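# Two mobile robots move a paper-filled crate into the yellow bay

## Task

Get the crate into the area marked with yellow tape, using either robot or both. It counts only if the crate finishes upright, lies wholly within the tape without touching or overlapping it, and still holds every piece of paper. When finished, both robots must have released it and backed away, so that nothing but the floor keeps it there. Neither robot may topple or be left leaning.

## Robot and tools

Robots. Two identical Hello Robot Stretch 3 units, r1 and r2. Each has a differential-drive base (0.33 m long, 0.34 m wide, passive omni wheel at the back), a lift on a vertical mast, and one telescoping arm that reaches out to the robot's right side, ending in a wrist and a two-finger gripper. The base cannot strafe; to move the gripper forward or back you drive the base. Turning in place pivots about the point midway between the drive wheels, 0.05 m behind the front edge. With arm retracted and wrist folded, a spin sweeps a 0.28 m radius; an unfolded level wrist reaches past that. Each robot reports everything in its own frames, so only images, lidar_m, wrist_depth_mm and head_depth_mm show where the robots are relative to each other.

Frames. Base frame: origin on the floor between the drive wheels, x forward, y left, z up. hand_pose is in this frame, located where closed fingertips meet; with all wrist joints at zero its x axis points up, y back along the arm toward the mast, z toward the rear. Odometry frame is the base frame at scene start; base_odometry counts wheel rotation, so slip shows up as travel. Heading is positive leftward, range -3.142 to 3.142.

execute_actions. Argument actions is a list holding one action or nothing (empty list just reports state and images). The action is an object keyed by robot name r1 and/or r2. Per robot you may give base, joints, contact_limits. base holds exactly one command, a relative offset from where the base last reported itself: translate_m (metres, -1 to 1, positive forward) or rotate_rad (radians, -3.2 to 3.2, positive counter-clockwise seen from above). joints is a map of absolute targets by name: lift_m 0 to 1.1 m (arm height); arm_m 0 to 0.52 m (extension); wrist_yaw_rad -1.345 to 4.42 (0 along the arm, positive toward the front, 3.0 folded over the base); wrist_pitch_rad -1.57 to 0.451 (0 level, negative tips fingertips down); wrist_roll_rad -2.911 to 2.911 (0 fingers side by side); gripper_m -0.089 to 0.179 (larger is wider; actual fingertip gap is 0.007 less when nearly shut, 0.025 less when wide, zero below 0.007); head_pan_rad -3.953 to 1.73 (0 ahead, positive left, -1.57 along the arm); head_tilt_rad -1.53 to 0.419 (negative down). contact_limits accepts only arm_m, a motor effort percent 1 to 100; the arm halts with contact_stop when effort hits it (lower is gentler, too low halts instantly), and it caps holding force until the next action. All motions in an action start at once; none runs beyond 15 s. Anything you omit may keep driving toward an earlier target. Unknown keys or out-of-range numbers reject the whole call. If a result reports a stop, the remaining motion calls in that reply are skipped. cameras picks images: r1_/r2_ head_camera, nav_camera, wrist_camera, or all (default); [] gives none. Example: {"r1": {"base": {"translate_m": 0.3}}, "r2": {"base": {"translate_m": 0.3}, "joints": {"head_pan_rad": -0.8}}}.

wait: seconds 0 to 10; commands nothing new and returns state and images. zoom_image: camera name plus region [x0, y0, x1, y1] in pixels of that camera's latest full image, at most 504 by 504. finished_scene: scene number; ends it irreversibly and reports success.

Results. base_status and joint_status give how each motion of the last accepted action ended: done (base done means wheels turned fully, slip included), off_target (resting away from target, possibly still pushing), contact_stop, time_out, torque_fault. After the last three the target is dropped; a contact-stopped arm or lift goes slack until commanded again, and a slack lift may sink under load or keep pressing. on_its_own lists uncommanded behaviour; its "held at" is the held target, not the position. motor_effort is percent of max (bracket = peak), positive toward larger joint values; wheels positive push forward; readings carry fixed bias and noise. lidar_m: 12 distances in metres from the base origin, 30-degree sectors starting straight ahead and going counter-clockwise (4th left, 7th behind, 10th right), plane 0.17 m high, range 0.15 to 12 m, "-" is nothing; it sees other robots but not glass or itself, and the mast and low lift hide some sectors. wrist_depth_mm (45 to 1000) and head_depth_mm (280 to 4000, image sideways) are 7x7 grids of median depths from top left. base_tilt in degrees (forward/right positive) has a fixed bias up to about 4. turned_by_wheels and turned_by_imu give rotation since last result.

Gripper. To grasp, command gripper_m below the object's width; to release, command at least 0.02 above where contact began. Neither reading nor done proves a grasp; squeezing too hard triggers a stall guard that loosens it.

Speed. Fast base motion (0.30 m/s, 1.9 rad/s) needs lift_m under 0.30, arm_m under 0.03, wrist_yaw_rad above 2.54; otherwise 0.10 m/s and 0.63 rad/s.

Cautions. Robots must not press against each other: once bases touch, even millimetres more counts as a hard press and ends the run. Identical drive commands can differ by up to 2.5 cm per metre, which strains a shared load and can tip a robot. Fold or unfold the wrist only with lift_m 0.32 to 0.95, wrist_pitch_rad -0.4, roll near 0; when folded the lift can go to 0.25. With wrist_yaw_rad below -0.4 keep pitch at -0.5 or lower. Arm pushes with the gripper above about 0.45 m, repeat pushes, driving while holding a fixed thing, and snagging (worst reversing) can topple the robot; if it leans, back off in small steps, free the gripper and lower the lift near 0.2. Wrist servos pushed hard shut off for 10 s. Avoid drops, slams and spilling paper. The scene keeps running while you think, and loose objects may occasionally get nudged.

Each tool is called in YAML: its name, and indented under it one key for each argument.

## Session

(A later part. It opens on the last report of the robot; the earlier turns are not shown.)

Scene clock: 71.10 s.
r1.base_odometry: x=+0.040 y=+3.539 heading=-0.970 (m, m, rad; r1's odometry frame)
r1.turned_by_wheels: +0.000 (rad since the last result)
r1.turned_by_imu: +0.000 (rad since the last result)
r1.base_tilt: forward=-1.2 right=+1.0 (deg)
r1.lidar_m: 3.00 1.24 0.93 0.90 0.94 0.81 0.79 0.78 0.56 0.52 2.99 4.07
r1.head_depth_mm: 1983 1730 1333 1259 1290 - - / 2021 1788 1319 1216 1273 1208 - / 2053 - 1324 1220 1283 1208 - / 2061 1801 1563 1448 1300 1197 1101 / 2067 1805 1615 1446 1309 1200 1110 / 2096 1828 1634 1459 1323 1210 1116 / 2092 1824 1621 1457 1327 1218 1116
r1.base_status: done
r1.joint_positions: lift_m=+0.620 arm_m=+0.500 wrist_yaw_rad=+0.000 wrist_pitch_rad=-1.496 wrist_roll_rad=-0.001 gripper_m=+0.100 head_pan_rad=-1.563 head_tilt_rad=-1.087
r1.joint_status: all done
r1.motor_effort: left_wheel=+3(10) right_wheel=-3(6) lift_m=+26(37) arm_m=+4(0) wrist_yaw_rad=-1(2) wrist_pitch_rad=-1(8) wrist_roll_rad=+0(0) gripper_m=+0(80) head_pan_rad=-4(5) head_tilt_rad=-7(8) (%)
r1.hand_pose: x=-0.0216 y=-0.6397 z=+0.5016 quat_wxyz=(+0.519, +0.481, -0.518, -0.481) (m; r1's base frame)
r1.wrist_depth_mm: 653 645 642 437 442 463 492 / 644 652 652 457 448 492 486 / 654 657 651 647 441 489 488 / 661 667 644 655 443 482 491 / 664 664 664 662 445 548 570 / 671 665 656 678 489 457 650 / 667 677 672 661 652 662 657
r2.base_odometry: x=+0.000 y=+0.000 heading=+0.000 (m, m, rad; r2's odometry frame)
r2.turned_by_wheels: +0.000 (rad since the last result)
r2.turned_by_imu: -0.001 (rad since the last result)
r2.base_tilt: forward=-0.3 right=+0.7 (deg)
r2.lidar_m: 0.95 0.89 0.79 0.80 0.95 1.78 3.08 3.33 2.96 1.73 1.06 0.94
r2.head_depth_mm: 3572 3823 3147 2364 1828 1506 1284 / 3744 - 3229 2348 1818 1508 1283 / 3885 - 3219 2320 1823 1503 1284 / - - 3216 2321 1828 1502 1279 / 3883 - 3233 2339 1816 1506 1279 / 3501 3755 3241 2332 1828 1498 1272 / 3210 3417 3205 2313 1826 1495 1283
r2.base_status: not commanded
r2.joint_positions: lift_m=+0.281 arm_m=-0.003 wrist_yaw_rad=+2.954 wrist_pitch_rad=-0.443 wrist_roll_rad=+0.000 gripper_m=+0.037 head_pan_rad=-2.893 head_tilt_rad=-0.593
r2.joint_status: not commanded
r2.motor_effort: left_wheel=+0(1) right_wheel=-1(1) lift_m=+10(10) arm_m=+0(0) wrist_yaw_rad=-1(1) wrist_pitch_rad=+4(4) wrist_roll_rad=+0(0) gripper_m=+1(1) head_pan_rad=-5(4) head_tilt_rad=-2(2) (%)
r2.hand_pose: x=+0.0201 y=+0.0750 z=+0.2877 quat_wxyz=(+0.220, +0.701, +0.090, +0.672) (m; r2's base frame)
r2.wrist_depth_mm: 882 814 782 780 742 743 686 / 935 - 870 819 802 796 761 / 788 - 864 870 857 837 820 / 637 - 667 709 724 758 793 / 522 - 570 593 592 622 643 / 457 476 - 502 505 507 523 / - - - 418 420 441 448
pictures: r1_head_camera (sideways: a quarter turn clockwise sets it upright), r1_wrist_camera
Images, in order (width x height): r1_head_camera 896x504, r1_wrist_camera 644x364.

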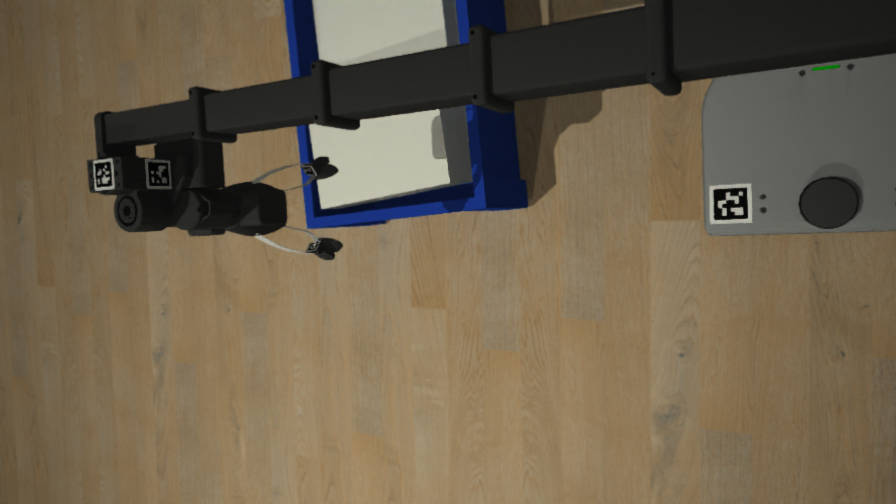

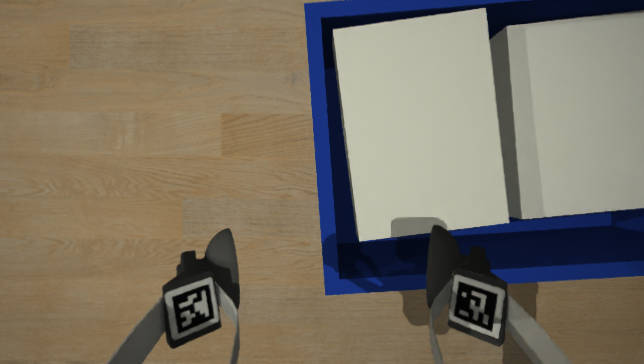

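execute_actions:
  actions:
    - {"r1":{"joints":{"wrist_pitch_rad":-1.35,"arm_m":0.52,"gripper_m":0.07,"lift_m":0.42}}}
  cameras: ["r1_head_camera","r1_wrist_camera"]

Scene clock: 82.30 s.
r1.base_odometry: x=+0.040 y=+3.539 heading=-0.970 (m, m, rad; r1's odometry frame)
r1.turned_by_wheels: +0.000 (rad since the last result)
r1.turned_by_imu: +0.000 (rad since the last result)
r1.base_tilt: forward=-1.2 right=+0.9 (deg)
r1.lidar_m: 2.99 1.24 0.93 0.90 0.94 0.82 0.79 0.78 0.56 0.52 2.98 4.07
r1.head_depth_mm: 1985 1732 1347 1256 1269 1180 - / 2006 1762 1373 1224 1292 - - / 2047 1800 1275 1226 1287 1211 - / 2052 1798 1591 1422 1296 1196 1108 / 2066 1812 1601 1441 1308 1200 1112 / 2108 1828 1631 1450 1315 1216 1114 / 2094 1844 1637 1464 1328 1212 1121
r1.base_status: not commanded
r1.joint_positions: lift_m=+0.420 arm_m=+0.520 wrist_yaw_rad=+0.000 wrist_pitch_rad=-1.355 wrist_roll_rad=-0.001 gripper_m=+0.070 head_pan_rad=-1.563 head_tilt_rad=-1.087
r1.joint_status: all done
r1.motor_effort: left_wheel=+3(3) right_wheel=-2(3) lift_m=+26(27) arm_m=+3(4) wrist_yaw_rad=-1(1) wrist_pitch_rad=+2(2) wrist_roll_rad=+0(1) gripper_m=+0(76) head_pan_rad=-5(5) head_tilt_rad=-7(7) (%)
r1.hand_pose: x=-0.0216 y=-0.6961 z=+0.3035 quat_wxyz=(+0.551, +0.443, -0.550, -0.443) (m; r1's base frame)
r1.wrist_depth_mm: 502 502 494 269 269 269 292 / 495 489 491 270 264 262 266 / 488 480 480 294 260 262 260 / 475 473 472 464 257 254 255 / 459 466 462 459 252 251 250 / 458 456 456 446 247 246 246 / 452 446 448 440 244 241 240
r2.base_odometry: x=+0.000 y=+0.000 heading=+0.000 (m, m, rad; r2's odometry frame)
r2.turned_by_wheels: +0.000 (rad since the last result)
r2.turned_by_imu: -0.001 (rad since the last result)
r2.base_tilt: forward=-0.3 right=+0.7 (deg)
r2.lidar_m: 0.95 0.89 0.79 0.80 0.95 1.77 3.08 3.34 2.97 1.73 1.06 0.94
r2.head_depth_mm: 3547 3811 3161 2346 1836 1506 1284 / 3735 - 3267 2343 1826 1499 1278 / - - 3202 2354 1831 1509 1278 / - - 3210 2319 1829 1503 1276 / 3862 - 3270 2344 1820 1500 1274 / 3525 3763 3228 2328 1821 1494 1276 / 3200 3434 3246 2316 1817 1499 1278
r2.base_status: not commanded
r2.joint_positions: lift_m=+0.281 arm_m=-0.003 wrist_yaw_rad=+2.954 wrist_pitch_rad=-0.443 wrist_roll_rad=+0.000 gripper_m=+0.037 head_pan_rad=-2.893 head_tilt_rad=-0.593
r2.joint_status: not commanded
r2.motor_effort: left_wheel=+0(0) right_wheel=-1(1) lift_m=+10(10) arm_m=+0(0) wrist_yaw_rad=-1(1) wrist_pitch_rad=+4(4) wrist_roll_rad=+0(0) gripper_m=-1(1) head_pan_rad=-4(4) head_tilt_rad=-2(2) (%)
r2.hand_pose: x=+0.0201 y=+0.0750 z=+0.2877 quat_wxyz=(+0.220, +0.701, +0.090, +0.672) (m; r2's base frame)
r2.wrist_depth_mm: 881 823 800 776 745 706 686 / 917 - 891 843 788 767 747 / 807 - 868 904 866 853 800 / 643 - 683 710 717 751 801 / 534 - 581 583 602 607 629 / 465 475 - 512 499 511 516 / - - - 421 432 442 451
pictures: r1_head_camera (sideways: a quarter turn clockwise sets it upright), r1_wrist_camera
Images, in order (width x height): r1_head_camera 896x504, r1_wrist_camera 644x364.

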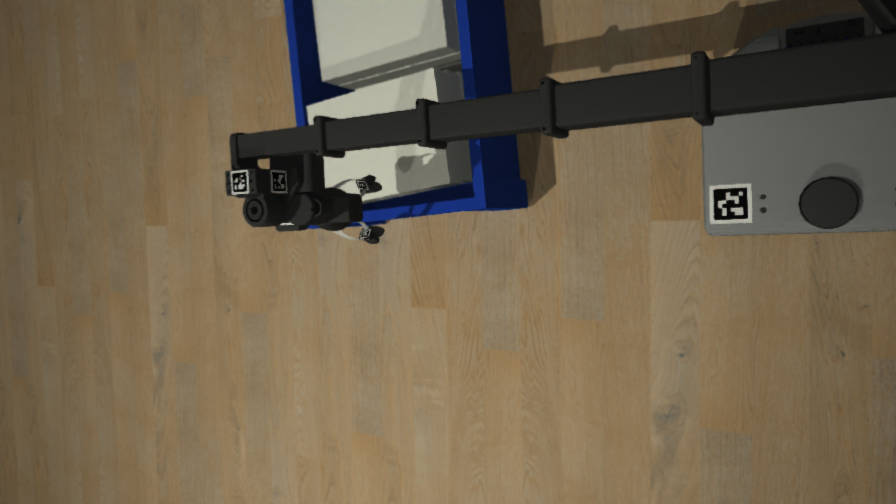

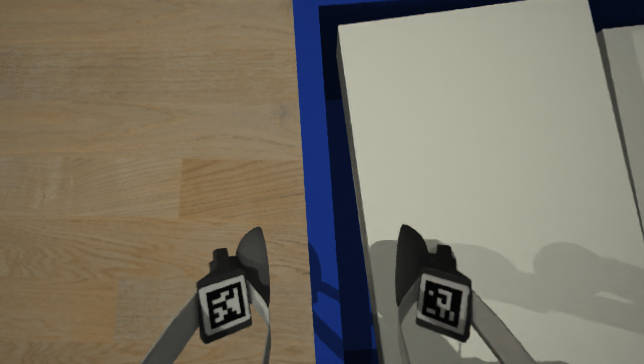

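execute_actions:
  actions:
    - {"r1":{"base":{"translate_m":0.02},"joints":{"lift_m":0.39}}}
  cameras: ["r1_wrist_camera"]

execute_actions:
  actions:
    - {"r1":{"joints":{"lift_m":0.31}}}
  cameras: ["r1_head_camera","r1_wrist_camera"]

Scene clock: 88.80 s.
r1.base_odometry: x=+0.052 y=+3.523 heading=-0.970 (m, m, rad; r1's odometry frame)
r1.turned_by_wheels: +0.000 (rad since the last result)
r1.turned_by_imu: +0.000 (rad since the last result)
r1.base_tilt: forward=-1.2 right=+1.0 (deg)
r1.lidar_m: 2.97 1.24 0.93 0.90 0.94 0.83 0.81 0.80 0.56 0.52 2.99 4.06
r1.head_depth_mm: 1979 1747 1349 1252 1283 1186 - / 2005 1757 1315 1211 1281 - - / 2005 1800 - 1235 1301 1211 - / 2040 1789 1600 1439 1304 1193 1104 / 2077 1800 1596 1448 1310 1197 1110 / 2082 1841 1626 1467 1328 1210 1113 / 2117 1840 1631 1459 1317 1215 1114
r1.base_status: done
r1.joint_positions: lift_m=+0.390 arm_m=+0.520 wrist_yaw_rad=+0.000 wrist_pitch_rad=-1.354 wrist_roll_rad=-0.001 gripper_m=+0.070 head_pan_rad=-1.563 head_tilt_rad=-1.087
r1.joint_status: all done
r1.motor_effort: left_wheel=+3(8) right_wheel=-3(6) lift_m=+27(26) arm_m=+3(3) wrist_yaw_rad=-1(0) wrist_pitch_rad=+2(2) wrist_roll_rad=+0(0) gripper_m=+1(1) head_pan_rad=-4(5) head_tilt_rad=-8(7) (%)
r1.hand_pose: x=-0.0216 y=-0.6962 z=+0.2735 quat_wxyz=(+0.551, +0.443, -0.550, -0.443) (m; r1's base frame)
r1.wrist_depth_mm: 460 469 457 280 240 237 236 / 464 460 459 404 235 233 232 / 453 451 451 445 230 227 226 / 444 445 440 438 228 226 224 / 439 439 429 431 222 221 220 / 435 422 428 423 419 219 215 / 422 419 420 417 222 213 214
r2.base_odometry: x=+0.000 y=+0.000 heading=+0.000 (m, m, rad; r2's odometry frame)
r2.turned_by_wheels: +0.000 (rad since the last result)
r2.turned_by_imu: -0.001 (rad since the last result)
r2.base_tilt: forward=-0.3 right=+0.7 (deg)
r2.lidar_m: 0.95 0.89 0.79 0.80 0.95 1.78 3.10 3.34 2.96 1.73 1.06 0.94
r2.head_depth_mm: 3484 3789 3133 2341 1838 1504 1282 / 3720 - 3248 2366 1821 1507 1280 / 3965 - 3209 2353 1833 1503 1278 / - - 3212 2337 1824 1497 1272 / 3883 - 3238 2327 1827 1505 1272 / 3486 3760 3211 2320 1837 1489 1271 / 3233 3427 3207 2348 1816 1499 1276
r2.base_status: not commanded
r2.joint_positions: lift_m=+0.281 arm_m=-0.003 wrist_yaw_rad=+2.954 wrist_pitch_rad=-0.443 wrist_roll_rad=+0.000 gripper_m=+0.037 head_pan_rad=-2.893 head_tilt_rad=-0.593
r2.joint_status: not commanded
r2.motor_effort: left_wheel=+0(0) right_wheel=-1(1) lift_m=+10(10) arm_m=+0(0) wrist_yaw_rad=-1(1) wrist_pitch_rad=+4(4) wrist_roll_rad=+0(0) gripper_m=+1(1) head_pan_rad=-5(5) head_tilt_rad=-3(2) (%)
r2.hand_pose: x=+0.0201 y=+0.0750 z=+0.2877 quat_wxyz=(+0.220, +0.701, +0.090, +0.672) (m; r2's base frame)
r2.wrist_depth_mm: 881 765 800 744 738 727 702 / 936 - 885 854 782 780 736 / 793 - 872 856 842 832 798 / 637 - 676 723 723 770 772 / 541 - 574 592 595 597 624 / 459 474 - 509 509 516 530 / - - - 416 427 448 450
pictures: r1_wrist_camera
Images, in order (width x height): r1_wrist_camera 644x364.

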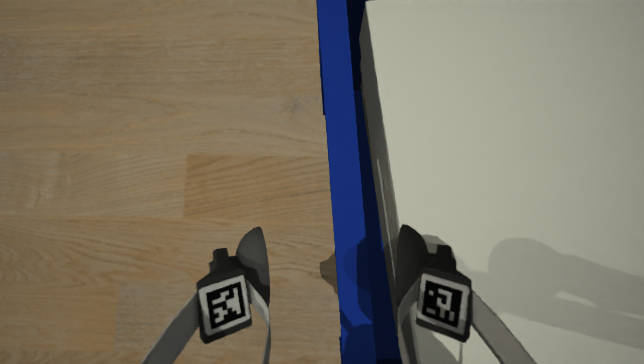

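Scene clock: 91.37 s.
r1.base_odometry: x=+0.052 y=+3.523 heading=-0.971 (m, m, rad; r1's odometry frame)
r1.turned_by_wheels: +0.000 (rad since the last result)
r1.turned_by_imu: +0.005 (rad since the last result)
r1.base_tilt: forward=-1.1 right=+1.0 (deg)
r1.lidar_m: 2.88 1.24 0.93 0.90 0.95 0.84 0.81 0.79 0.56 0.52 2.99 4.05
r1.head_depth_mm: 1990 1717 1352 1251 1275 1179 - / 1994 1747 1318 1223 1281 - - / 2024 1748 1667 1220 1293 1218 - / 2064 1781 1613 1432 1300 1200 1098 / 2063 1794 1605 1452 1310 1201 1109 / 2092 1825 1614 1464 1318 1207 1113 / 2124 1858 1637 1461 1335 1212 1121
r1.base_status: not commanded
r1.joint_positions: lift_m=+0.330 arm_m=+0.520 wrist_yaw_rad=-0.003 wrist_pitch_rad=-1.356 wrist_roll_rad=-0.001 gripper_m=+0.070 head_pan_rad=-1.564 head_tilt_rad=-1.088
r1.joint_status: lift_m contact_stop (moved -0.061 of -0.080)
r1.on_its_own: lift_m is slack since a contact_stop, until your next command for it (your +0.310 is given up)
r1.motor_effort: left_wheel=-1(13) right_wheel=+3(31) lift_m=+33(33) arm_m=+4(3) wrist_yaw_rad=+3(3) wrist_pitch_rad=+3(5) wrist_roll_rad=+0(1) gripper_m=-3(5) head_pan_rad=-4(5) head_tilt_rad=-7(8) (%)
r1.hand_pose: x=-0.0217 y=-0.6958 z=+0.2129 quat_wxyz=(+0.550, +0.443, -0.551, -0.444) (m; r1's base frame)
r1.wrist_depth_mm: 411 407 398 402 178 175 174 / 398 396 398 390 173 173 171 / 393 391 384 383 171 169 168 / 384 378 380 375 168 167 166 / 379 374 373 369 164 163 163 / 371 366 367 367 154 161 160 / 362 366 358 358 178 159 158
r2.base_odometry: x=+0.000 y=+0.000 heading=+0.000 (m, m, rad; r2's odometry frame)
r2.turned_by_wheels: +0.000 (rad since the last result)
r2.turned_by_imu: -0.001 (rad since the last result)
r2.base_tilt: forward=-0.3 right=+0.7 (deg)
r2.lidar_m: 0.95 0.89 0.80 0.80 0.95 1.78 3.08 3.34 2.97 1.73 1.06 0.94
r2.head_depth_mm: 3537 3760 3113 2333 1823 1510 1278 / 3719 - 3231 2325 1845 1507 1281 / 3974 - 3246 2317 1844 1504 1275 / - - 3236 2334 1829 1500 1278 / 3899 - 3235 2356 1811 1500 1282 / 3519 3781 3194 2343 1818 1502 1280 / 3195 3399 3246 2320 1821 1505 1275
r2.base_status: not commanded
r2.joint_positions: lift_m=+0.281 arm_m=-0.003 wrist_yaw_rad=+2.954 wrist_pitch_rad=-0.443 wrist_roll_rad=+0.000 gripper_m=+0.037 head_pan_rad=-2.893 head_tilt_rad=-0.593
r2.joint_status: not commanded
r2.motor_effort: left_wheel=+0(0) right_wheel=-1(1) lift_m=+10(10) arm_m=+0(0) wrist_yaw_rad=-1(1) wrist_pitch_rad=+4(4) wrist_roll_rad=+0(0) gripper_m=-1(0) head_pan_rad=-5(4) head_tilt_rad=-2(2) (%)
r2.hand_pose: x=+0.0201 y=+0.0750 z=+0.2877 quat_wxyz=(+0.220, +0.701, +0.090, +0.672) (m; r2's base frame)
r2.wrist_depth_mm: 865 807 797 751 746 731 696 / 946 - 859 835 823 764 729 / 785 - 842 853 836 812 828 / 632 - 675 690 737 750 769 / 535 - 571 581 591 612 621 / 456 475 - 502 508 517 528 / - - - 419 426 445 455
pictures: r1_head_camera (sideways: a quarter turn clockwise sets it upright), r1_wrist_camera
Images, in order (width x height): r1_head_camera 896x504, r1_wrist_camera 644x364.

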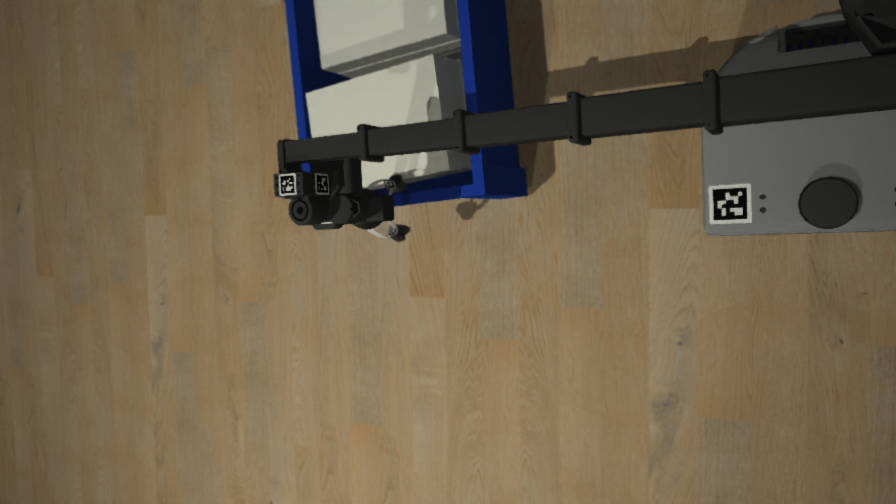

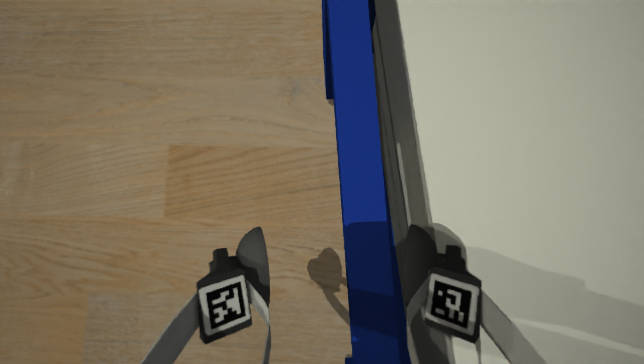

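Partly in. Grip and test.

execute_actions:
  actions:
    - {"r1":{"joints":{"lift_m":0.33,"gripper_m":-0.03}}}
  cameras: []

execute_actions:
  actions:
    - {"r1":{"base":{"translate_m":0.15}}}
  cameras: ["r1_head_camera","r1_wrist_camera"]

Scene clock: 96.13 s.
r1.base_odometry: x=+0.052 y=+3.523 heading=-0.972 (m, m, rad; r1's odometry frame)
r1.turned_by_wheels: -0.002 (rad since the last result)
r1.turned_by_imu: -0.003 (rad since the last result)
r1.base_tilt: forward=-1.3 right=+1.0 (deg)
r1.lidar_m: 2.88 1.23 0.93 0.90 0.94 0.84 0.81 0.80 0.56 0.52 2.99 4.06
r1.head_depth_mm: 1962 1728 1345 1244 1277 1181 - / 1977 1765 1322 1211 1286 - - / 2040 1782 1657 1227 1290 1215 - / 2061 1792 1600 1441 1301 1198 1099 / 2100 1798 1609 1429 1320 1198 1110 / 2100 1840 1631 1454 1320 1209 1110 / 2110 1841 1640 1466 1331 1207 1126
r1.base_status: not commanded
r1.joint_positions: lift_m=+0.330 arm_m=+0.520 wrist_yaw_rad=-0.007 wrist_pitch_rad=-1.346 wrist_roll_rad=-0.008 gripper_m=-0.029 head_pan_rad=-1.564 head_tilt_rad=-1.088
r1.joint_status: all done
r1.on_its_own: left_wheel is at rest, and its effort (-38) is outside its rest range (-18 to +18); right_wheel is at rest, and its effort (+66) is outside its rest range (-18 to +18)
r1.motor_effort: left_wheel=-38(38) right_wheel=+66(66) lift_m=+31(32) arm_m=+2(3) wrist_yaw_rad=+6(6) wrist_pitch_rad=-1(2) wrist_roll_rad=+5(5) gripper_m=-32(100) head_pan_rad=-4(4) head_tilt_rad=-6(7) (%)
r1.hand_pose: x=-0.0219 y=-0.6983 z=+0.2136 quat_wxyz=(+0.554, +0.441, -0.552, -0.441) (m; r1's base frame)
r1.wrist_depth_mm: 404 403 397 288 176 176 176 / 392 396 397 344 174 172 172 / 385 390 384 378 172 170 169 / 381 377 380 372 168 167 167 / 373 374 370 370 166 163 163 / 363 369 369 152 - 161 161 / 358 360 360 357 235 157 158
r2.base_odometry: x=+0.000 y=+0.000 heading=+0.000 (m, m, rad; r2's odometry frame)
r2.turned_by_wheels: +0.000 (rad since the last result)
r2.turned_by_imu: -0.001 (rad since the last result)
r2.base_tilt: forward=-0.3 right=+0.7 (deg)
r2.lidar_m: 0.95 0.89 0.79 0.80 0.95 1.78 3.10 3.33 2.96 1.73 1.06 0.94
r2.head_depth_mm: 3508 3831 3117 2353 1851 1507 1285 / 3764 - 3250 2339 1829 1505 1275 / 3967 - 3212 2348 1835 1502 1277 / - - 3248 2343 1823 1495 1284 / 3878 - 3200 2335 1827 1502 1276 / 3538 3797 3213 2330 1830 1508 1274 / 3182 3445 3246 2313 1837 1505 1282
r2.base_status: not commanded
r2.joint_positions: lift_m=+0.281 arm_m=-0.003 wrist_yaw_rad=+2.954 wrist_pitch_rad=-0.443 wrist_roll_rad=+0.000 gripper_m=+0.037 head_pan_rad=-2.893 head_tilt_rad=-0.593
r2.joint_status: not commanded
r2.motor_effort: left_wheel=+0(0) right_wheel=-1(1) lift_m=+10(10) arm_m=+0(0) wrist_yaw_rad=-1(1) wrist_pitch_rad=+4(4) wrist_roll_rad=+0(0) gripper_m=+0(0) head_pan_rad=-4(5) head_tilt_rad=-2(3) (%)
r2.hand_pose: x=+0.0201 y=+0.0750 z=+0.2877 quat_wxyz=(+0.220, +0.701, +0.090, +0.672) (m; r2's base frame)
r2.wrist_depth_mm: 860 813 798 778 747 722 685 / 920 - 877 803 780 754 745 / 805 - 846 860 853 827 837 / 628 - 679 707 733 752 764 / 530 - 572 580 597 608 613 / 457 482 - 492 509 506 529 / - - - 411 419 448 447
pictures: none
No camera images: the call's "cameras" was empty. Leave "cameras" out to get every camera's image.

Scene clock: 99.27 s.
r1.base_odometry: x=+0.136 y=+3.399 heading=-0.974 (m, m, rad; r1's odometry frame)
r1.turned_by_wheels: -0.002 (rad since the last result)
r1.turned_by_imu: -0.238 (rad since the last result)
r1.base_tilt: forward=-1.3 right=+1.0 (deg)
r1.lidar_m: 2.80 1.68 1.03 0.92 0.92 1.10 0.98 0.98 0.59 0.54 2.82 3.38
r1.head_depth_mm: 1916 1733 1366 1313 1276 1172 - / 1986 1754 1348 1242 1281 - - / 2033 1794 1641 1278 1286 1214 - / 2039 1780 1601 1441 1291 1198 1100 / 2072 1809 1607 1436 1306 1201 1111 / 2085 1836 1608 1443 1319 1210 1114 / 2117 1838 1621 1465 1332 1216 1126
r1.base_status: done
r1.joint_positions: lift_m=+0.330 arm_m=+0.520 wrist_yaw_rad=+0.001 wrist_pitch_rad=-1.310 wrist_roll_rad=-0.044 gripper_m=-0.015 head_pan_rad=-1.564 head_tilt_rad=-1.088
r1.joint_status: not commanded
r1.on_its_own: gripper_m is held at -0.015, not at your -0.030, by its stall guard, which is still easing; left_wheel is at rest, and its effort (-38) is outside its rest range (-18 to +18); right_wheel is at rest, and its effort (+67) is outside its rest range (-18 to +18)
r1.motor_effort: left_wheel=-38(50) right_wheel=+67(85) lift_m=+31(31) arm_m=+0(2) wrist_yaw_rad=-2(7) wrist_pitch_rad=-17(18) wrist_roll_rad=+29(29) gripper_m=-26(35) head_pan_rad=-4(4) head_tilt_rad=-8(7) (%)
r1.hand_pose: x=-0.0216 y=-0.7079 z=+0.2150 quat_wxyz=(+0.573, +0.440, -0.548, -0.421) (m; r1's base frame)
r1.wrist_depth_mm: 412 409 413 184 186 185 185 / 396 400 403 182 180 180 180 / 386 390 391 206 176 175 175 / 383 383 384 312 172 170 171 / 365 371 371 159 168 167 167 / 364 365 366 155 - 163 163 / 353 356 356 354 174 161 159
r2.base_odometry: x=+0.000 y=+0.000 heading=+0.000 (m, m, rad; r2's odometry frame)
r2.turned_by_wheels: +0.000 (rad since the last result)
r2.turned_by_imu: -0.001 (rad since the last result)
r2.base_tilt: forward=-0.3 right=+0.8 (deg)
r2.lidar_m: 0.94 0.90 0.79 0.80 0.95 1.78 3.09 3.34 2.97 1.74 1.06 0.94
r2.head_depth_mm: 3512 3807 3134 2354 1840 1515 1282 / 3753 - 3204 2348 1834 1498 1279 / 3965 - 3262 2315 1816 1502 1280 / - - 3234 2322 1833 1507 1275 / 3890 - 3211 2342 1828 1491 1271 / 3438 3813 3255 2326 1833 1505 1277 / 3200 3444 3205 2318 1821 1501 1277
r2.base_status: not commanded
r2.joint_positions: lift_m=+0.281 arm_m=-0.003 wrist_yaw_rad=+2.954 wrist_pitch_rad=-0.443 wrist_roll_rad=+0.000 gripper_m=+0.037 head_pan_rad=-2.893 head_tilt_rad=-0.593
r2.joint_status: not commanded
r2.motor_effort: left_wheel=-1(0) right_wheel=-1(1) lift_m=+10(10) arm_m=+0(0) wrist_yaw_rad=-1(1) wrist_pitch_rad=+4(4) wrist_roll_rad=+0(0) gripper_m=-1(0) head_pan_rad=-4(4) head_tilt_rad=-2(2) (%)
r2.hand_pose: x=+0.0201 y=+0.0750 z=+0.2877 quat_wxyz=(+0.220, +0.701, +0.090, +0.672) (m; r2's base frame)
r2.wrist_depth_mm: 875 816 788 744 739 699 709 / 934 - 866 852 769 784 765 / 792 - 866 849 843 801 791 / 654 - 669 702 742 766 778 / 532 - 575 581 597 622 627 / 461 481 - 506 508 514 522 / - - - 417 421 441 449
pictures: r1_head_camera (sideways: a quarter turn clockwise sets it upright), r1_wrist_camera
Images, in order (width x height): r1_head_camera 896x504, r1_wrist_camera 644x364.

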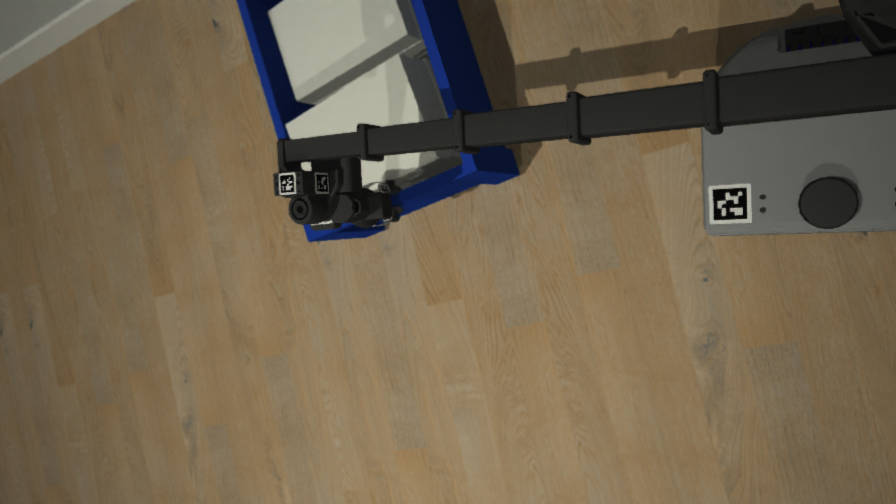

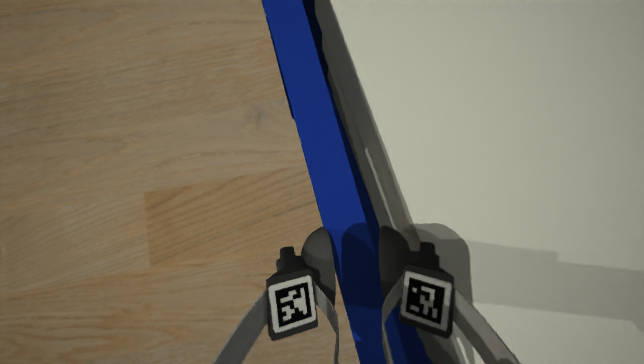

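execute_actions:
  actions:
    - {"r1":{"base":{"translate_m":-0.01},"joints":{"gripper_m":0.06}}}
  cameras: []

execute_actions:
  actions:
    - {"r1":{"joints":{"lift_m":0.55}}}
  cameras: []

execute_actions:
  actions:
    - {"r1":{"base":{"rotate_rad":0.24},"joints":{"arm_m":0,"wrist_pitch_rad":-0.4,"wrist_yaw_rad":3.0,"gripper_m":0.03}}}
  cameras: []

execute_actions:
  actions:
    - {"r1":{"base":{"translate_m":-0.52},"joints":{"lift_m":0.28,"head_pan_rad":-1.2,"head_tilt_rad":-1.2}}}
  cameras: ["r1_nav_camera"]

Scene clock: 112.97 s.
r1.base_odometry: x=+0.130 y=+3.407 heading=-0.974 (m, m, rad; r1's odometry frame)
r1.turned_by_wheels: +0.000 (rad since the last result)
r1.turned_by_imu: +0.001 (rad since the last result)
r1.base_tilt: forward=-1.2 right=+1.1 (deg)
r1.lidar_m: 2.81 1.66 1.02 0.91 0.92 1.09 0.97 0.97 0.59 0.53 2.84 3.41
r1.head_depth_mm: 1891 1733 1366 1324 1273 1180 - / 1987 1765 1357 1254 1282 - - / 2026 1779 1645 1266 1293 1215 - / 2057 1795 1586 1424 1301 1189 1099 / 2072 1794 1604 1445 1311 1201 1109 / 2094 1820 1614 1467 1317 1204 1107 / 2115 1846 1640 1457 1334 1218 1122
r1.base_status: done
r1.joint_positions: lift_m=+0.330 arm_m=+0.520 wrist_yaw_rad=+0.004 wrist_pitch_rad=-1.312 wrist_roll_rad=-0.019 gripper_m=+0.060 head_pan_rad=-1.564 head_tilt_rad=-1.088
r1.joint_status: all done
r1.motor_effort: left_wheel=+6(42) right_wheel=-8(60) lift_m=+31(31) arm_m=-1(1) wrist_yaw_rad=-4(4) wrist_pitch_rad=-16(18) wrist_roll_rad=+12(29) gripper_m=+2(78) head_pan_rad=-5(3) head_tilt_rad=-7(7) (%)
r1.hand_pose: x=-0.0215 y=-0.7072 z=+0.2149 quat_wxyz=(+0.566, +0.437, -0.554, -0.427) (m; r1's base frame)
r1.wrist_depth_mm: 420 417 418 187 185 183 183 / 407 403 403 182 180 179 178 / 396 393 392 191 176 175 173 / 392 384 389 324 173 169 169 / 381 373 379 372 168 166 165 / 373 367 370 362 164 162 162 / 365 359 356 359 186 158 158
r2.base_odometry: x=+0.000 y=+0.000 heading=+0.000 (m, m, rad; r2's odometry frame)
r2.turned_by_wheels: +0.000 (rad since the last result)
r2.turned_by_imu: -0.001 (rad since the last result)
r2.base_tilt: forward=-0.3 right=+0.7 (deg)
r2.lidar_m: 0.95 0.89 0.80 0.80 0.95 1.78 3.09 3.32 2.97 1.73 1.06 0.94
r2.head_depth_mm: 3503 3823 3142 2361 1832 1507 1283 / 3751 - 3209 2325 1822 1509 1275 / 3997 - 3225 2316 1827 1513 1272 / - - 3235 2326 1842 1509 1282 / 3902 - 3217 2342 1818 1502 1280 / 3487 3824 3192 2339 1816 1506 1274 / 3217 3472 3212 2319 1821 1504 1272
r2.base_status: not commanded
r2.joint_positions: lift_m=+0.281 arm_m=-0.003 wrist_yaw_rad=+2.954 wrist_pitch_rad=-0.443 wrist_roll_rad=+0.000 gripper_m=+0.037 head_pan_rad=-2.893 head_tilt_rad=-0.593
r2.joint_status: not commanded
r2.motor_effort: left_wheel=+0(0) right_wheel=-1(1) lift_m=+10(10) arm_m=+0(0) wrist_yaw_rad=+0(1) wrist_pitch_rad=+4(4) wrist_roll_rad=+0(0) gripper_m=+0(0) head_pan_rad=-5(5) head_tilt_rad=-2(3) (%)
r2.hand_pose: x=+0.0201 y=+0.0750 z=+0.2877 quat_wxyz=(+0.220, +0.701, +0.090, +0.672) (m; r2's base frame)
r2.wrist_depth_mm: 872 821 796 770 726 714 679 / 909 - 834 829 810 759 751 / 774 - 882 871 826 844 811 / 626 - 690 708 733 747 781 / 526 - 579 592 600 610 632 / 464 475 - 502 500 523 529 / - - - 417 425 441 452
pictures: none
No camera images: the call's "cameras" was empty. Leave "cameras" out to get every camera's image.

Scene clock: 115.80 s.
r1.base_odometry: x=+0.130 y=+3.407 heading=-0.974 (m, m, rad; r1's odometry frame)
r1.turned_by_wheels: +0.000 (rad since the last result)
r1.turned_by_imu: -0.001 (rad since the last result)
r1.base_tilt: forward=-1.2 right=+1.0 (deg)
r1.lidar_m: 2.81 1.67 1.02 0.91 0.92 1.09 0.97 0.97 0.59 0.53 2.83 3.41
r1.head_depth_mm: 1897 1726 1366 1319 1273 1177 - / 2024 1769 1375 1235 1267 - - / 2007 - 1301 1254 1288 1215 - / 2061 1805 1562 1444 1306 1189 1097 / 2072 1800 1613 1435 1312 1194 1103 / 2083 1823 1614 1455 1320 1211 1115 / 2101 1852 1638 1465 1321 1222 1123
r1.base_status: not commanded
r1.joint_positions: lift_m=+0.550 arm_m=+0.520 wrist_yaw_rad=+0.002 wrist_pitch_rad=-1.349 wrist_roll_rad=-0.008 gripper_m=+0.060 head_pan_rad=-1.564 head_tilt_rad=-1.088
r1.joint_status: all done
r1.motor_effort: left_wheel=+2(6) right_wheel=-1(9) lift_m=+39(41) arm_m=-1(1) wrist_yaw_rad=-2(5) wrist_pitch_rad=+0(16) wrist_roll_rad=+5(12) gripper_m=+1(3) head_pan_rad=-4(4) head_tilt_rad=-7(8) (%)
r1.hand_pose: x=-0.0216 y=-0.6979 z=+0.4332 quat_wxyz=(+0.555, +0.444, -0.549, -0.440) (m; r1's base frame)
r1.wrist_depth_mm: 635 636 628 629 404 441 463 / 617 628 622 397 396 449 447 / 611 622 621 400 389 396 436 / 597 614 609 590 389 383 433 / 606 595 582 587 374 378 438 / 579 587 585 574 - 429 407 / 564 575 570 559 385 364 554
r2.base_odometry: x=+0.000 y=+0.000 heading=+0.000 (m, m, rad; r2's odometry frame)
r2.turned_by_wheels: +0.000 (rad since the last result)
r2.turned_by_imu: -0.001 (rad since the last result)
r2.base_tilt: forward=-0.3 right=+0.7 (deg)
r2.lidar_m: 0.95 0.89 0.79 0.80 0.95 1.78 3.11 3.34 2.97 1.73 1.06 0.94
r2.head_depth_mm: 3521 3773 3124 2334 1829 1506 1285 / 3755 - 3243 2361 1841 1508 1287 / 3955 - 3250 2329 1833 1506 1278 / - - 3207 2326 1824 1505 1284 / 3889 - 3235 2323 1821 1506 1274 / 3509 3765 3210 2326 1820 1494 1276 / 3236 3395 3197 2333 1819 1508 1275
r2.base_status: not commanded
r2.joint_positions: lift_m=+0.281 arm_m=-0.003 wrist_yaw_rad=+2.954 wrist_pitch_rad=-0.443 wrist_roll_rad=+0.000 gripper_m=+0.037 head_pan_rad=-2.893 head_tilt_rad=-0.593
r2.joint_status: not commanded
r2.motor_effort: left_wheel=+0(0) right_wheel=-1(1) lift_m=+10(10) arm_m=+0(0) wrist_yaw_rad=-1(1) wrist_pitch_rad=+4(4) wrist_roll_rad=+0(0) gripper_m=+1(0) head_pan_rad=-5(5) head_tilt_rad=-2(2) (%)
r2.hand_pose: x=+0.0201 y=+0.0750 z=+0.2877 quat_wxyz=(+0.220, +0.701, +0.090, +0.672) (m; r2's base frame)
r2.wrist_depth_mm: 864 815 791 776 752 710 685 / 940 - 865 833 813 751 745 / 771 - 859 880 845 828 807 / 657 - 692 700 724 746 779 / 528 - 575 581 602 610 621 / 457 478 - 505 507 511 519 / - - - 413 428 437 449
pictures: none
No camera images: the call's "cameras" was empty. Leave "cameras" out to get every camera's image.

Scene clock: 120.80 s.
r1.base_odometry: x=+0.130 y=+3.407 heading=-0.734 (m, m, rad; r1's odometry frame)
r1.turned_by_wheels: +0.240 (rad since the last result)
r1.turned_by_imu: +0.239 (rad since the last result)
r1.base_tilt: forward=-1.1 right=+0.9 (deg)
r1.lidar_m: 2.80 1.25 0.94 0.91 0.96 1.00 0.97 0.75 0.53 0.78 2.97 3.88
r1.head_depth_mm: 1990 1722 1292 1206 1275 1180 - / 2008 1761 1349 1239 1298 - - / 2008 1777 1578 1423 1303 - - / 2051 1788 1592 1422 1320 1181 1112 / 2060 1816 1613 1442 1307 1195 1112 / 2093 1824 1617 1454 1322 1212 1120 / 2115 1856 1634 1461 1320 1221 1122
r1.base_status: done
r1.joint_positions: lift_m=+0.550 arm_m=+0.001 wrist_yaw_rad=+2.999 wrist_pitch_rad=-0.419 wrist_roll_rad=-0.005 gripper_m=+0.030 head_pan_rad=-1.564 head_tilt_rad=-1.088
r1.joint_status: all done
joint sent to its limit — the command would take r1.arm_m past its lower limit, so that joint was sent only as far as its limit.
r1.motor_effort: left_wheel=-2(10) right_wheel=+2(13) lift_m=+39(39) arm_m=-3(7) wrist_yaw_rad=+2(4) wrist_pitch_rad=+8(7) wrist_roll_rad=+3(5) gripper_m=+0(81) head_pan_rad=-5(4) head_tilt_rad=-7(7) (%)
r1.hand_pose: x=+0.0107 y=+0.0757 z=+0.5622 quat_wxyz=(+0.196, +0.698, +0.098, +0.681) (m; r1's base frame)
r1.wrist_depth_mm: 793 - 817 857 885 905 926 / 839 - 878 898 946 971 - / 906 928 976 - - - - / - - - - - - - / - - - - - - - / 877 870 - 857 867 845 852 / 754 747 - 735 700 749 747
r2.base_odometry: x=+0.000 y=+0.000 heading=+0.000 (m, m, rad; r2's odometry frame)
r2.turned_by_wheels: +0.000 (rad since the last result)
r2.turned_by_imu: -0.001 (rad since the last result)
r2.base_tilt: forward=-0.3 right=+0.7 (deg)
r2.lidar_m: 0.95 0.89 0.80 0.80 0.95 1.78 3.08 3.34 2.97 1.73 1.06 0.94
r2.head_depth_mm: 3502 3756 3145 2350 1835 1498 1284 / 3732 - 3227 2328 1840 1500 1276 / 3947 - 3220 2340 1827 1498 1281 / - - 3206 2350 1835 1508 1272 / 3870 - 3204 2323 1831 1503 1280 / 3481 3768 3235 2343 1819 1502 1279 / 3186 3449 3222 2309 1821 1490 1278
r2.base_status: not commanded
r2.joint_positions: lift_m=+0.281 arm_m=-0.003 wrist_yaw_rad=+2.954 wrist_pitch_rad=-0.443 wrist_roll_rad=+0.000 gripper_m=+0.037 head_pan_rad=-2.893 head_tilt_rad=-0.593
r2.joint_status: not commanded
r2.motor_effort: left_wheel=-1(0) right_wheel=-1(1) lift_m=+10(10) arm_m=+0(0) wrist_yaw_rad=-1(0) wrist_pitch_rad=+4(4) wrist_roll_rad=+0(1) gripper_m=+0(1) head_pan_rad=-5(4) head_tilt_rad=-2(2) (%)
r2.hand_pose: x=+0.0201 y=+0.0750 z=+0.2877 quat_wxyz=(+0.220, +0.701, +0.090, +0.672) (m; r2's base frame)
r2.wrist_depth_mm: 892 819 805 754 741 692 689 / 925 - 866 849 792 792 732 / 781 - 875 856 866 842 797 / 643 - 678 723 727 759 783 / 527 - 579 590 587 598 631 / 452 476 - 506 510 514 520 / - - - 420 423 438 446
pictures: none
No camera images: the call's "cameras" was empty. Leave "cameras" out to get every camera's image.

Scene clock: 125.90 s.
r1.base_odometry: x=-0.256 y=+3.755 heading=-0.734 (m, m, rad; r1's odometry frame)
r1.turned_by_wheels: +0.000 (rad since the last result)
r1.turned_by_imu: -0.002 (rad since the last result)
r1.base_tilt: forward=-1.2 right=+0.9 (deg)
r1.lidar_m: 3.19 1.28 0.96 0.93 0.62 0.47 0.45 0.47 0.56 0.53 0.54 4.12
r1.head_depth_mm: 1740 1582 1257 1200 1241 1169 - / 1764 1592 1271 1272 1253 - - / 1776 1603 1238 1316 1272 - - / 1774 1618 1267 1322 1267 1184 1106 / 1798 1620 1487 1374 1280 1197 1103 / 1812 1660 1491 1379 1280 1197 1119 / 1835 1659 1512 1393 1291 1208 1127
r1.base_status: done
r1.joint_positions: lift_m=+0.280 arm_m=+0.001 wrist_yaw_rad=+2.999 wrist_pitch_rad=-0.418 wrist_roll_rad=-0.005 gripper_m=+0.030 head_pan_rad=-1.206 head_tilt_rad=-1.186
r1.joint_status: all done
r1.motor_effort: left_wheel=-2(12) right_wheel=+2(7) lift_m=+27(35) arm_m=-3(3) wrist_yaw_rad=+2(1) wrist_pitch_rad=+8(8) wrist_roll_rad=+3(3) gripper_m=-1(0) head_pan_rad=+3(37) head_tilt_rad=-9(19) (%)
r1.hand_pose: x=+0.0106 y=+0.0759 z=+0.2929 quat_wxyz=(+0.196, +0.698, +0.098, +0.681) (m; r1's base frame)
r1.wrist_depth_mm: 599 - 854 853 911 924 904 / 608 - 905 922 998 - - / 598 764 993 - - - - / 580 756 842 811 814 799 780 / 570 639 642 664 638 626 617 / 522 540 - 526 535 517 517 / 464 476 - - 425 440 439
r2.base_odometry: x=+0.000 y=+0.000 heading=+0.000 (m, m, rad; r2's odometry frame)
r2.turned_by_wheels: +0.000 (rad since the last result)
r2.turned_by_imu: -0.001 (rad since the last result)
r2.base_tilt: forward=-0.3 right=+0.7 (deg)
r2.lidar_m: 0.95 0.89 0.79 0.80 0.95 1.78 3.09 3.34 2.96 1.73 1.06 0.94
r2.head_depth_mm: 3547 3820 3146 2337 1839 1511 1286 / 3763 - 3247 2343 1830 1507 1273 / - - 3240 2349 1839 1502 1282 / - - 3237 2346 1830 1503 1285 / 3925 - 3203 2329 1823 1487 1275 / 3510 3795 3228 2332 1816 1503 1277 / 3209 3396 3223 2325 1822 1499 1275
r2.base_status: not commanded
r2.joint_positions: lift_m=+0.281 arm_m=-0.003 wrist_yaw_rad=+2.954 wrist_pitch_rad=-0.443 wrist_roll_rad=+0.000 gripper_m=+0.037 head_pan_rad=-2.893 head_tilt_rad=-0.593
r2.joint_status: not commanded
r2.motor_effort: left_wheel=-1(0) right_wheel=-1(1) lift_m=+10(10) arm_m=+0(0) wrist_yaw_rad=-1(1) wrist_pitch_rad=+4(4) wrist_roll_rad=+0(0) gripper_m=-1(0) head_pan_rad=-4(5) head_tilt_rad=-3(2) (%)
r2.hand_pose: x=+0.0201 y=+0.0750 z=+0.2877 quat_wxyz=(+0.220, +0.701, +0.090, +0.672) (m; r2's base frame)
r2.wrist_depth_mm: 863 808 783 764 736 709 694 / 952 - 864 825 783 782 749 / 801 - 853 863 866 814 798 / 626 - 672 691 721 757 785 / 525 - 585 577 589 606 640 / 455 482 - 500 500 514 526 / - - - 413 429 439 446
pictures: r1_nav_camera (sideways: a quarter turn counterclockwise sets it upright)
Images, in order (width x height): r1_nav_camera 672x504.

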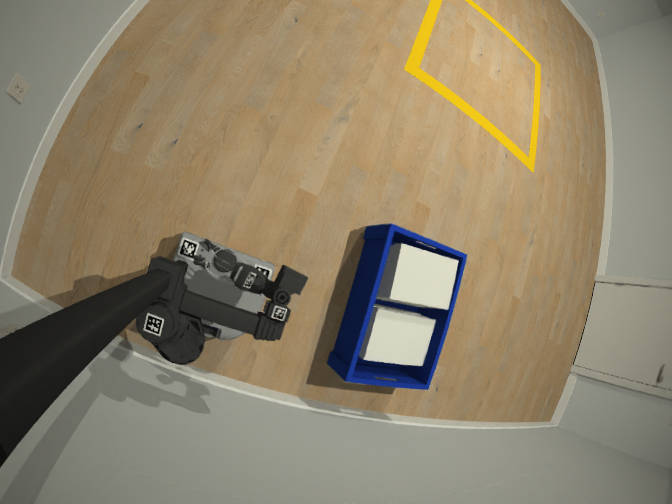

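execute_actions:
  actions:
    - {"r1":{"base":{"translate_m":-0.12}}}
  cameras: []

execute_actions:
  actions:
    - {"r1":{"base":{"rotate_rad":-1.66},"joints":{"head_pan_rad":0}}}
  cameras: []

execute_actions:
  actions:
    - {"r1":{"base":{"translate_m":0.42},"joints":{"lift_m":0.33}}}
  cameras: []

execute_actions:
  actions:
    - {"r1":{"base":{"translate_m":0.3}}}
  cameras: ["r1_nav_camera"]

Scene clock: 136.50 s.
r1.base_odometry: x=-0.345 y=+3.836 heading=-0.734 (m, m, rad; r1's odometry frame)
r1.turned_by_wheels: +0.000 (rad since the last result)
r1.turned_by_imu: -0.001 (rad since the last result)
r1.base_tilt: forward=-1.3 right=+1.0 (deg)
r1.lidar_m: 3.19 1.28 0.97 0.94 0.46 0.34 0.33 0.35 0.49 0.54 0.55 4.16
r1.head_depth_mm: 1733 1578 1277 1287 1240 1170 - / 1752 1590 1276 1252 1247 - - / 1752 1598 1264 1307 1271 - - / 1794 1608 1253 1322 1271 1180 1107 / 1791 1625 1282 1347 1273 1185 1116 / 1808 1644 1512 1391 1281 1198 1117 / 1821 1656 1518 1399 1291 1214 1129
r1.base_status: done
r1.joint_positions: lift_m=+0.280 arm_m=+0.001 wrist_yaw_rad=+2.999 wrist_pitch_rad=-0.418 wrist_roll_rad=-0.005 gripper_m=+0.030 head_pan_rad=-1.206 head_tilt_rad=-1.186
r1.joint_status: not commanded
r1.motor_effort: left_wheel=-2(14) right_wheel=+2(6) lift_m=+27(27) arm_m=-3(4) wrist_yaw_rad=+0(1) wrist_pitch_rad=+8(8) wrist_roll_rad=+3(3) gripper_m=+0(0) head_pan_rad=+4(4) head_tilt_rad=-9(8) (%)
r1.hand_pose: x=+0.0106 y=+0.0759 z=+0.2929 quat_wxyz=(+0.196, +0.698, +0.098, +0.681) (m; r1's base frame)
r1.wrist_depth_mm: 442 - 848 881 902 924 926 / 440 - 908 976 987 - - / 436 560 989 - - - - / 431 568 827 812 832 802 798 / 425 569 651 657 637 623 609 / 407 515 - 529 540 516 517 / 388 478 - - 425 440 439
r2.base_odometry: x=+0.000 y=+0.000 heading=+0.000 (m, m, rad; r2's odometry frame)
r2.turned_by_wheels: +0.000 (rad since the last result)
r2.turned_by_imu: -0.001 (rad since the last result)
r2.base_tilt: forward=-0.3 right=+0.7 (deg)
r2.lidar_m: 0.95 0.89 0.79 0.80 0.95 1.78 3.10 3.34 2.97 1.73 1.06 0.94
r2.head_depth_mm: 3495 3867 3119 2329 1834 1514 1283 / 3741 - 3205 2330 1831 1499 1278 / 3966 - 3248 2333 1827 1504 1275 / - - 3198 2336 1820 1506 1274 / 3882 - 3213 2331 1825 1513 1275 / 3508 3780 3248 2318 1832 1501 1273 / 3174 3433 3235 2312 1820 1493 1274
r2.base_status: not commanded
r2.joint_positions: lift_m=+0.281 arm_m=-0.003 wrist_yaw_rad=+2.954 wrist_pitch_rad=-0.443 wrist_roll_rad=+0.000 gripper_m=+0.037 head_pan_rad=-2.893 head_tilt_rad=-0.593
r2.joint_status: not commanded
r2.motor_effort: left_wheel=+0(0) right_wheel=-1(1) lift_m=+10(10) arm_m=+0(0) wrist_yaw_rad=-1(1) wrist_pitch_rad=+4(4) wrist_roll_rad=+0(0) gripper_m=+0(1) head_pan_rad=-4(4) head_tilt_rad=-2(2) (%)
r2.hand_pose: x=+0.0201 y=+0.0750 z=+0.2877 quat_wxyz=(+0.220, +0.701, +0.090, +0.672) (m; r2's base frame)
r2.wrist_depth_mm: 867 835 791 771 738 706 699 / 908 - 864 816 818 764 742 / 786 - 858 880 856 840 832 / 652 - 669 701 734 748 786 / 526 - 583 582 597 604 628 / 462 487 - 509 503 527 517 / - - - 425 432 443 445
pictures: none
No camera images: the call's "cameras" was empty. Leave "cameras" out to get every camera's image.

Scene clock: 138.87 s.
r1.base_odometry: x=-0.345 y=+3.836 heading=-2.394 (m, m, rad; r1's odometry frame)
r1.turned_by_wheels: -1.660 (rad since the last result)
r1.turned_by_imu: -1.652 (rad since the last result)
r1.base_tilt: forward=-1.3 right=+1.0 (deg)
r1.lidar_m: 0.53 0.54 0.65 3.36 1.41 0.98 0.94 0.50 0.35 0.33 0.34 0.45
r1.head_depth_mm: 911 955 1023 1084 1149 1128 1090 / 1293 1390 1395 1335 1249 1187 - / 1747 1607 1432 1327 1259 1183 - / 1779 1620 1311 1297 1257 1194 - / 1793 1638 1323 1294 1272 1199 - / 1800 1636 1251 1228 1272 1198 1128 / 1822 1660 1265 1203 1298 1205 1126
r1.base_status: done
r1.joint_positions: lift_m=+0.280 arm_m=+0.001 wrist_yaw_rad=+2.999 wrist_pitch_rad=-0.418 wrist_roll_rad=-0.005 gripper_m=+0.030 head_pan_rad=-0.007 head_tilt_rad=-1.186
r1.joint_status: all done
r1.motor_effort: left_wheel=+3(14) right_wheel=-3(11) lift_m=+27(27) arm_m=-3(3) wrist_yaw_rad=-1(0) wrist_pitch_rad=+8(8) wrist_roll_rad=+3(3) gripper_m=+0(0) head_pan_rad=+4(54) head_tilt_rad=-8(8) (%)
r1.hand_pose: x=+0.0106 y=+0.0759 z=+0.2929 quat_wxyz=(+0.196, +0.698, +0.098, +0.681) (m; r1's base frame)
r1.wrist_depth_mm: - - - - - - - / - - - - - - - / - - - - - - 550 / 870 845 825 809 805 716 524 / 681 660 654 662 640 634 533 / 541 524 - 524 537 510 509 / 451 474 - - 435 440 438
r2.base_odometry: x=+0.000 y=+0.000 heading=+0.000 (m, m, rad; r2's odometry frame)
r2.turned_by_wheels: +0.000 (rad since the last result)
r2.turned_by_imu: -0.001 (rad since the last result)
r2.base_tilt: forward=-0.3 right=+0.8 (deg)
r2.lidar_m: 0.95 0.89 0.79 0.80 0.95 1.77 3.09 3.35 2.97 1.74 1.06 0.95
r2.head_depth_mm: 3551 3832 3152 2330 1845 1509 1280 / 3760 - 3247 2354 1833 1508 1278 / - - 3233 2340 1834 1503 1271 / - - 3230 2314 1826 1501 1276 / 3901 - 3262 2345 1825 1503 1277 / 3500 3789 3218 2332 1823 1505 1283 / 3220 3422 3220 2334 1816 1499 1274
r2.base_status: not commanded
r2.joint_positions: lift_m=+0.281 arm_m=-0.003 wrist_yaw_rad=+2.954 wrist_pitch_rad=-0.443 wrist_roll_rad=+0.000 gripper_m=+0.037 head_pan_rad=-2.893 head_tilt_rad=-0.593
r2.joint_status: not commanded
r2.motor_effort: left_wheel=+0(0) right_wheel=-1(1) lift_m=+10(10) arm_m=+0(0) wrist_yaw_rad=-1(1) wrist_pitch_rad=+4(4) wrist_roll_rad=+0(0) gripper_m=+0(2) head_pan_rad=-5(4) head_tilt_rad=-2(3) (%)
r2.hand_pose: x=+0.0201 y=+0.0750 z=+0.2877 quat_wxyz=(+0.220, +0.701, +0.090, +0.672) (m; r2's base frame)
r2.wrist_depth_mm: 905 818 802 782 722 705 697 / 917 - 879 830 803 776 733 / 792 - 837 841 871 827 823 / 641 - 679 689 720 740 784 / 532 - 578 591 590 604 624 / 461 479 - 500 506 514 521 / - - - 414 423 440 452
pictures: none
No camera images: the call's "cameras" was empty. Leave "cameras" out to get every camera's image.

Scene clock: 144.27 s.
r1.base_odometry: x=-0.653 y=+3.550 heading=-2.394 (m, m, rad; r1's odometry frame)
r1.turned_by_wheels: +0.000 (rad since the last result)
r1.turned_by_imu: +0.001 (rad since the last result)
r1.base_tilt: forward=-1.2 right=+0.9 (deg)
r1.lidar_m: - - 0.15 0.31 2.02 1.42 1.35 0.47 0.33 0.31 0.32 0.15
r1.head_depth_mm: 852 900 959 1017 1096 1075 1058 / 1216 1307 1382 1336 1258 1183 - / 1721 1584 1471 1334 1240 1174 - / 1779 1615 1471 1182 1114 1185 - / 1788 1634 1496 1184 1125 1165 - / 1803 1641 1512 1384 1078 1162 1133 / 1806 1645 1519 1395 1076 1143 1132
r1.base_status: done
r1.joint_positions: lift_m=+0.330 arm_m=+0.001 wrist_yaw_rad=+2.999 wrist_pitch_rad=-0.418 wrist_roll_rad=-0.005 gripper_m=+0.030 head_pan_rad=-0.007 head_tilt_rad=-1.187
r1.joint_status: all done
r1.motor_effort: left_wheel=+3(13) right_wheel=-2(9) lift_m=+39(41) arm_m=-3(3) wrist_yaw_rad=+0(1) wrist_pitch_rad=+8(8) wrist_roll_rad=+3(3) gripper_m=+1(0) head_pan_rad=+3(4) head_tilt_rad=-7(8) (%)
r1.hand_pose: x=+0.0106 y=+0.0759 z=+0.3425 quat_wxyz=(+0.196, +0.698, +0.098, +0.681) (m; r1's base frame)
r1.wrist_depth_mm: - - - - - - - / - - - - - - - / - - - - - - - / 948 950 922 579 500 488 479 / 749 731 725 594 418 427 463 / 596 578 - 551 407 415 379 / 511 503 - 516 349 325 324
r2.base_odometry: x=+0.000 y=+0.000 heading=+0.000 (m, m, rad; r2's odometry frame)
r2.turned_by_wheels: +0.000 (rad since the last result)
r2.turned_by_imu: -0.001 (rad since the last result)
r2.base_tilt: forward=-0.2 right=+0.7 (deg)
r2.lidar_m: 0.95 0.89 0.80 0.80 0.95 1.78 3.08 3.34 2.97 1.73 1.06 0.94
r2.head_depth_mm: 3531 3816 3153 2354 1840 1508 1281 / 3747 - 3245 2344 1836 1500 1279 / - - 3223 2351 1831 1504 1283 / - - 3237 2342 1841 1505 1277 / 3911 - 3214 2324 1826 1499 1274 / 3508 3814 3251 2328 1817 1499 1278 / 3220 3484 3190 2312 1823 1502 1275
r2.base_status: not commanded
r2.joint_positions: lift_m=+0.281 arm_m=-0.003 wrist_yaw_rad=+2.954 wrist_pitch_rad=-0.443 wrist_roll_rad=+0.000 gripper_m=+0.037 head_pan_rad=-2.893 head_tilt_rad=-0.593
r2.joint_status: not commanded
r2.motor_effort: left_wheel=+0(0) right_wheel=-1(1) lift_m=+10(10) arm_m=+0(0) wrist_yaw_rad=-1(1) wrist_pitch_rad=+4(4) wrist_roll_rad=+0(0) gripper_m=-1(1) head_pan_rad=-4(4) head_tilt_rad=-2(2) (%)
r2.hand_pose: x=+0.0201 y=+0.0750 z=+0.2877 quat_wxyz=(+0.220, +0.701, +0.090, +0.672) (m; r2's base frame)
r2.wrist_depth_mm: 885 809 784 757 747 704 693 / 948 - 870 821 787 777 762 / 780 - 850 878 839 829 818 / 638 - 696 692 723 740 779 / 535 - 581 579 602 599 615 / 462 479 - 506 493 513 526 / - - - 415 428 436 451
pictures: none
No camera images: the call's "cameras" was empty. Leave "cameras" out to get every camera's image.

Scene clock: 148.30 s.
r1.base_odometry: x=-0.873 y=+3.346 heading=-2.393 (m, m, rad; r1's odometry frame)
r1.turned_by_wheels: +0.002 (rad since the last result)
r1.turned_by_imu: +0.208 (rad since the last result)
r1.base_tilt: forward=-1.3 right=+1.0 (deg)
r1.lidar_m: - - 0.15 0.19 2.00 1.63 0.82 0.41 0.33 0.33 0.36 -
r1.head_depth_mm: 1690 1543 1435 1327 1232 1166 1032 / 1737 1581 1451 1360 1253 1180 - / 1755 1592 1466 1360 1222 1098 - / 1754 1610 1482 1366 1111 1090 - / 1780 1629 1480 1380 1134 1162 - / 1804 1636 1504 1383 1065 1137 1143 / 1810 1646 1503 1388 1089 1068 1121
r1.base_status: translate_m off_target (by the wheels' count: +0.2997 of +0.3000)
r1.joint_positions: lift_m=+0.330 arm_m=+0.001 wrist_yaw_rad=+3.000 wrist_pitch_rad=-0.416 wrist_roll_rad=-0.005 gripper_m=+0.030 head_pan_rad=-0.005 head_tilt_rad=-1.189
r1.joint_status: not commanded
r1.on_its_own: left_wheel is at rest, and its effort (+93) is outside its rest range (-18 to +18)
r1.motor_effort: left_wheel=+93(100) right_wheel=+3(34) lift_m=+35(39) arm_m=-2(3) wrist_yaw_rad=+0(0) wrist_pitch_rad=+8(8) wrist_roll_rad=+3(3) gripper_m=-1(0) head_pan_rad=+2(4) head_tilt_rad=-6(6) (%)
r1.hand_pose: x=+0.0105 y=+0.0761 z=+0.3429 quat_wxyz=(+0.195, +0.699, +0.098, +0.682) (m; r1's base frame)
r1.wrist_depth_mm: - - - - - - - / - - - - - - - / - - - - - - - / 958 926 920 568 488 495 826 / 722 735 706 563 398 408 415 / 602 604 - 454 401 418 378 / 518 505 - 499 328 326 327
r2.base_odometry: x=+0.000 y=+0.000 heading=+0.000 (m, m, rad; r2's odometry frame)
r2.turned_by_wheels: +0.000 (rad since the last result)
r2.turned_by_imu: -0.001 (rad since the last result)
r2.base_tilt: forward=-0.3 right=+0.7 (deg)
r2.lidar_m: 0.95 0.89 0.80 0.80 0.95 1.77 3.11 3.34 2.96 1.73 1.06 0.94
r2.head_depth_mm: 3482 3817 3106 2356 1828 1504 1280 / 3766 - 3229 2352 1831 1503 1276 / - - 3195 2358 1837 1502 1282 / - - 3225 2335 1832 1500 1278 / 3905 - 3243 2328 1835 1500 1284 / 3500 3781 3249 2331 1822 1503 1276 / 3167 3481 3225 2317 1828 1497 1276
r2.base_status: not commanded
r2.joint_positions: lift_m=+0.281 arm_m=-0.003 wrist_yaw_rad=+2.954 wrist_pitch_rad=-0.443 wrist_roll_rad=+0.000 gripper_m=+0.037 head_pan_rad=-2.893 head_tilt_rad=-0.593
r2.joint_status: not commanded
r2.motor_effort: left_wheel=+0(0) right_wheel=-1(1) lift_m=+10(10) arm_m=+0(0) wrist_yaw_rad=-1(0) wrist_pitch_rad=+4(4) wrist_roll_rad=+0(0) gripper_m=-1(2) head_pan_rad=-4(4) head_tilt_rad=-2(2) (%)
r2.hand_pose: x=+0.0201 y=+0.0750 z=+0.2877 quat_wxyz=(+0.220, +0.701, +0.090, +0.672) (m; r2's base frame)
r2.wrist_depth_mm: 878 779 809 757 725 718 696 / 929 - 862 837 804 774 746 / 783 - 854 867 837 824 798 / 639 - 698 691 727 737 783 / 542 - 575 572 600 612 636 / 460 477 - 496 507 511 535 / - - - 416 428 441 454
pictures: r1_nav_camera (sideways: a quarter turn counterclockwise sets it upright)
Images, in order (width x height): r1_nav_camera 672x504.

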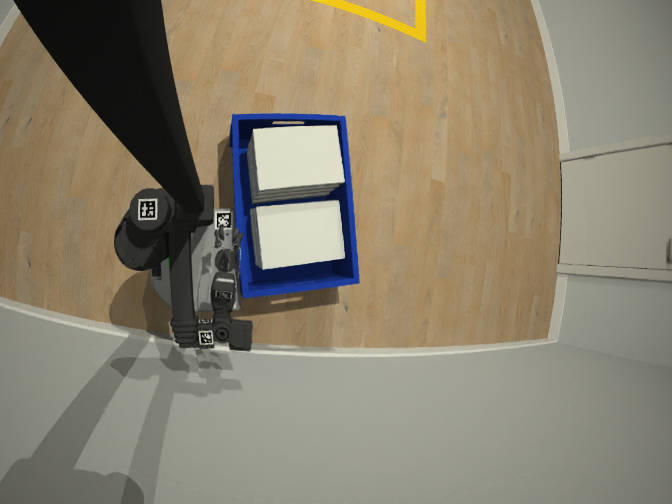

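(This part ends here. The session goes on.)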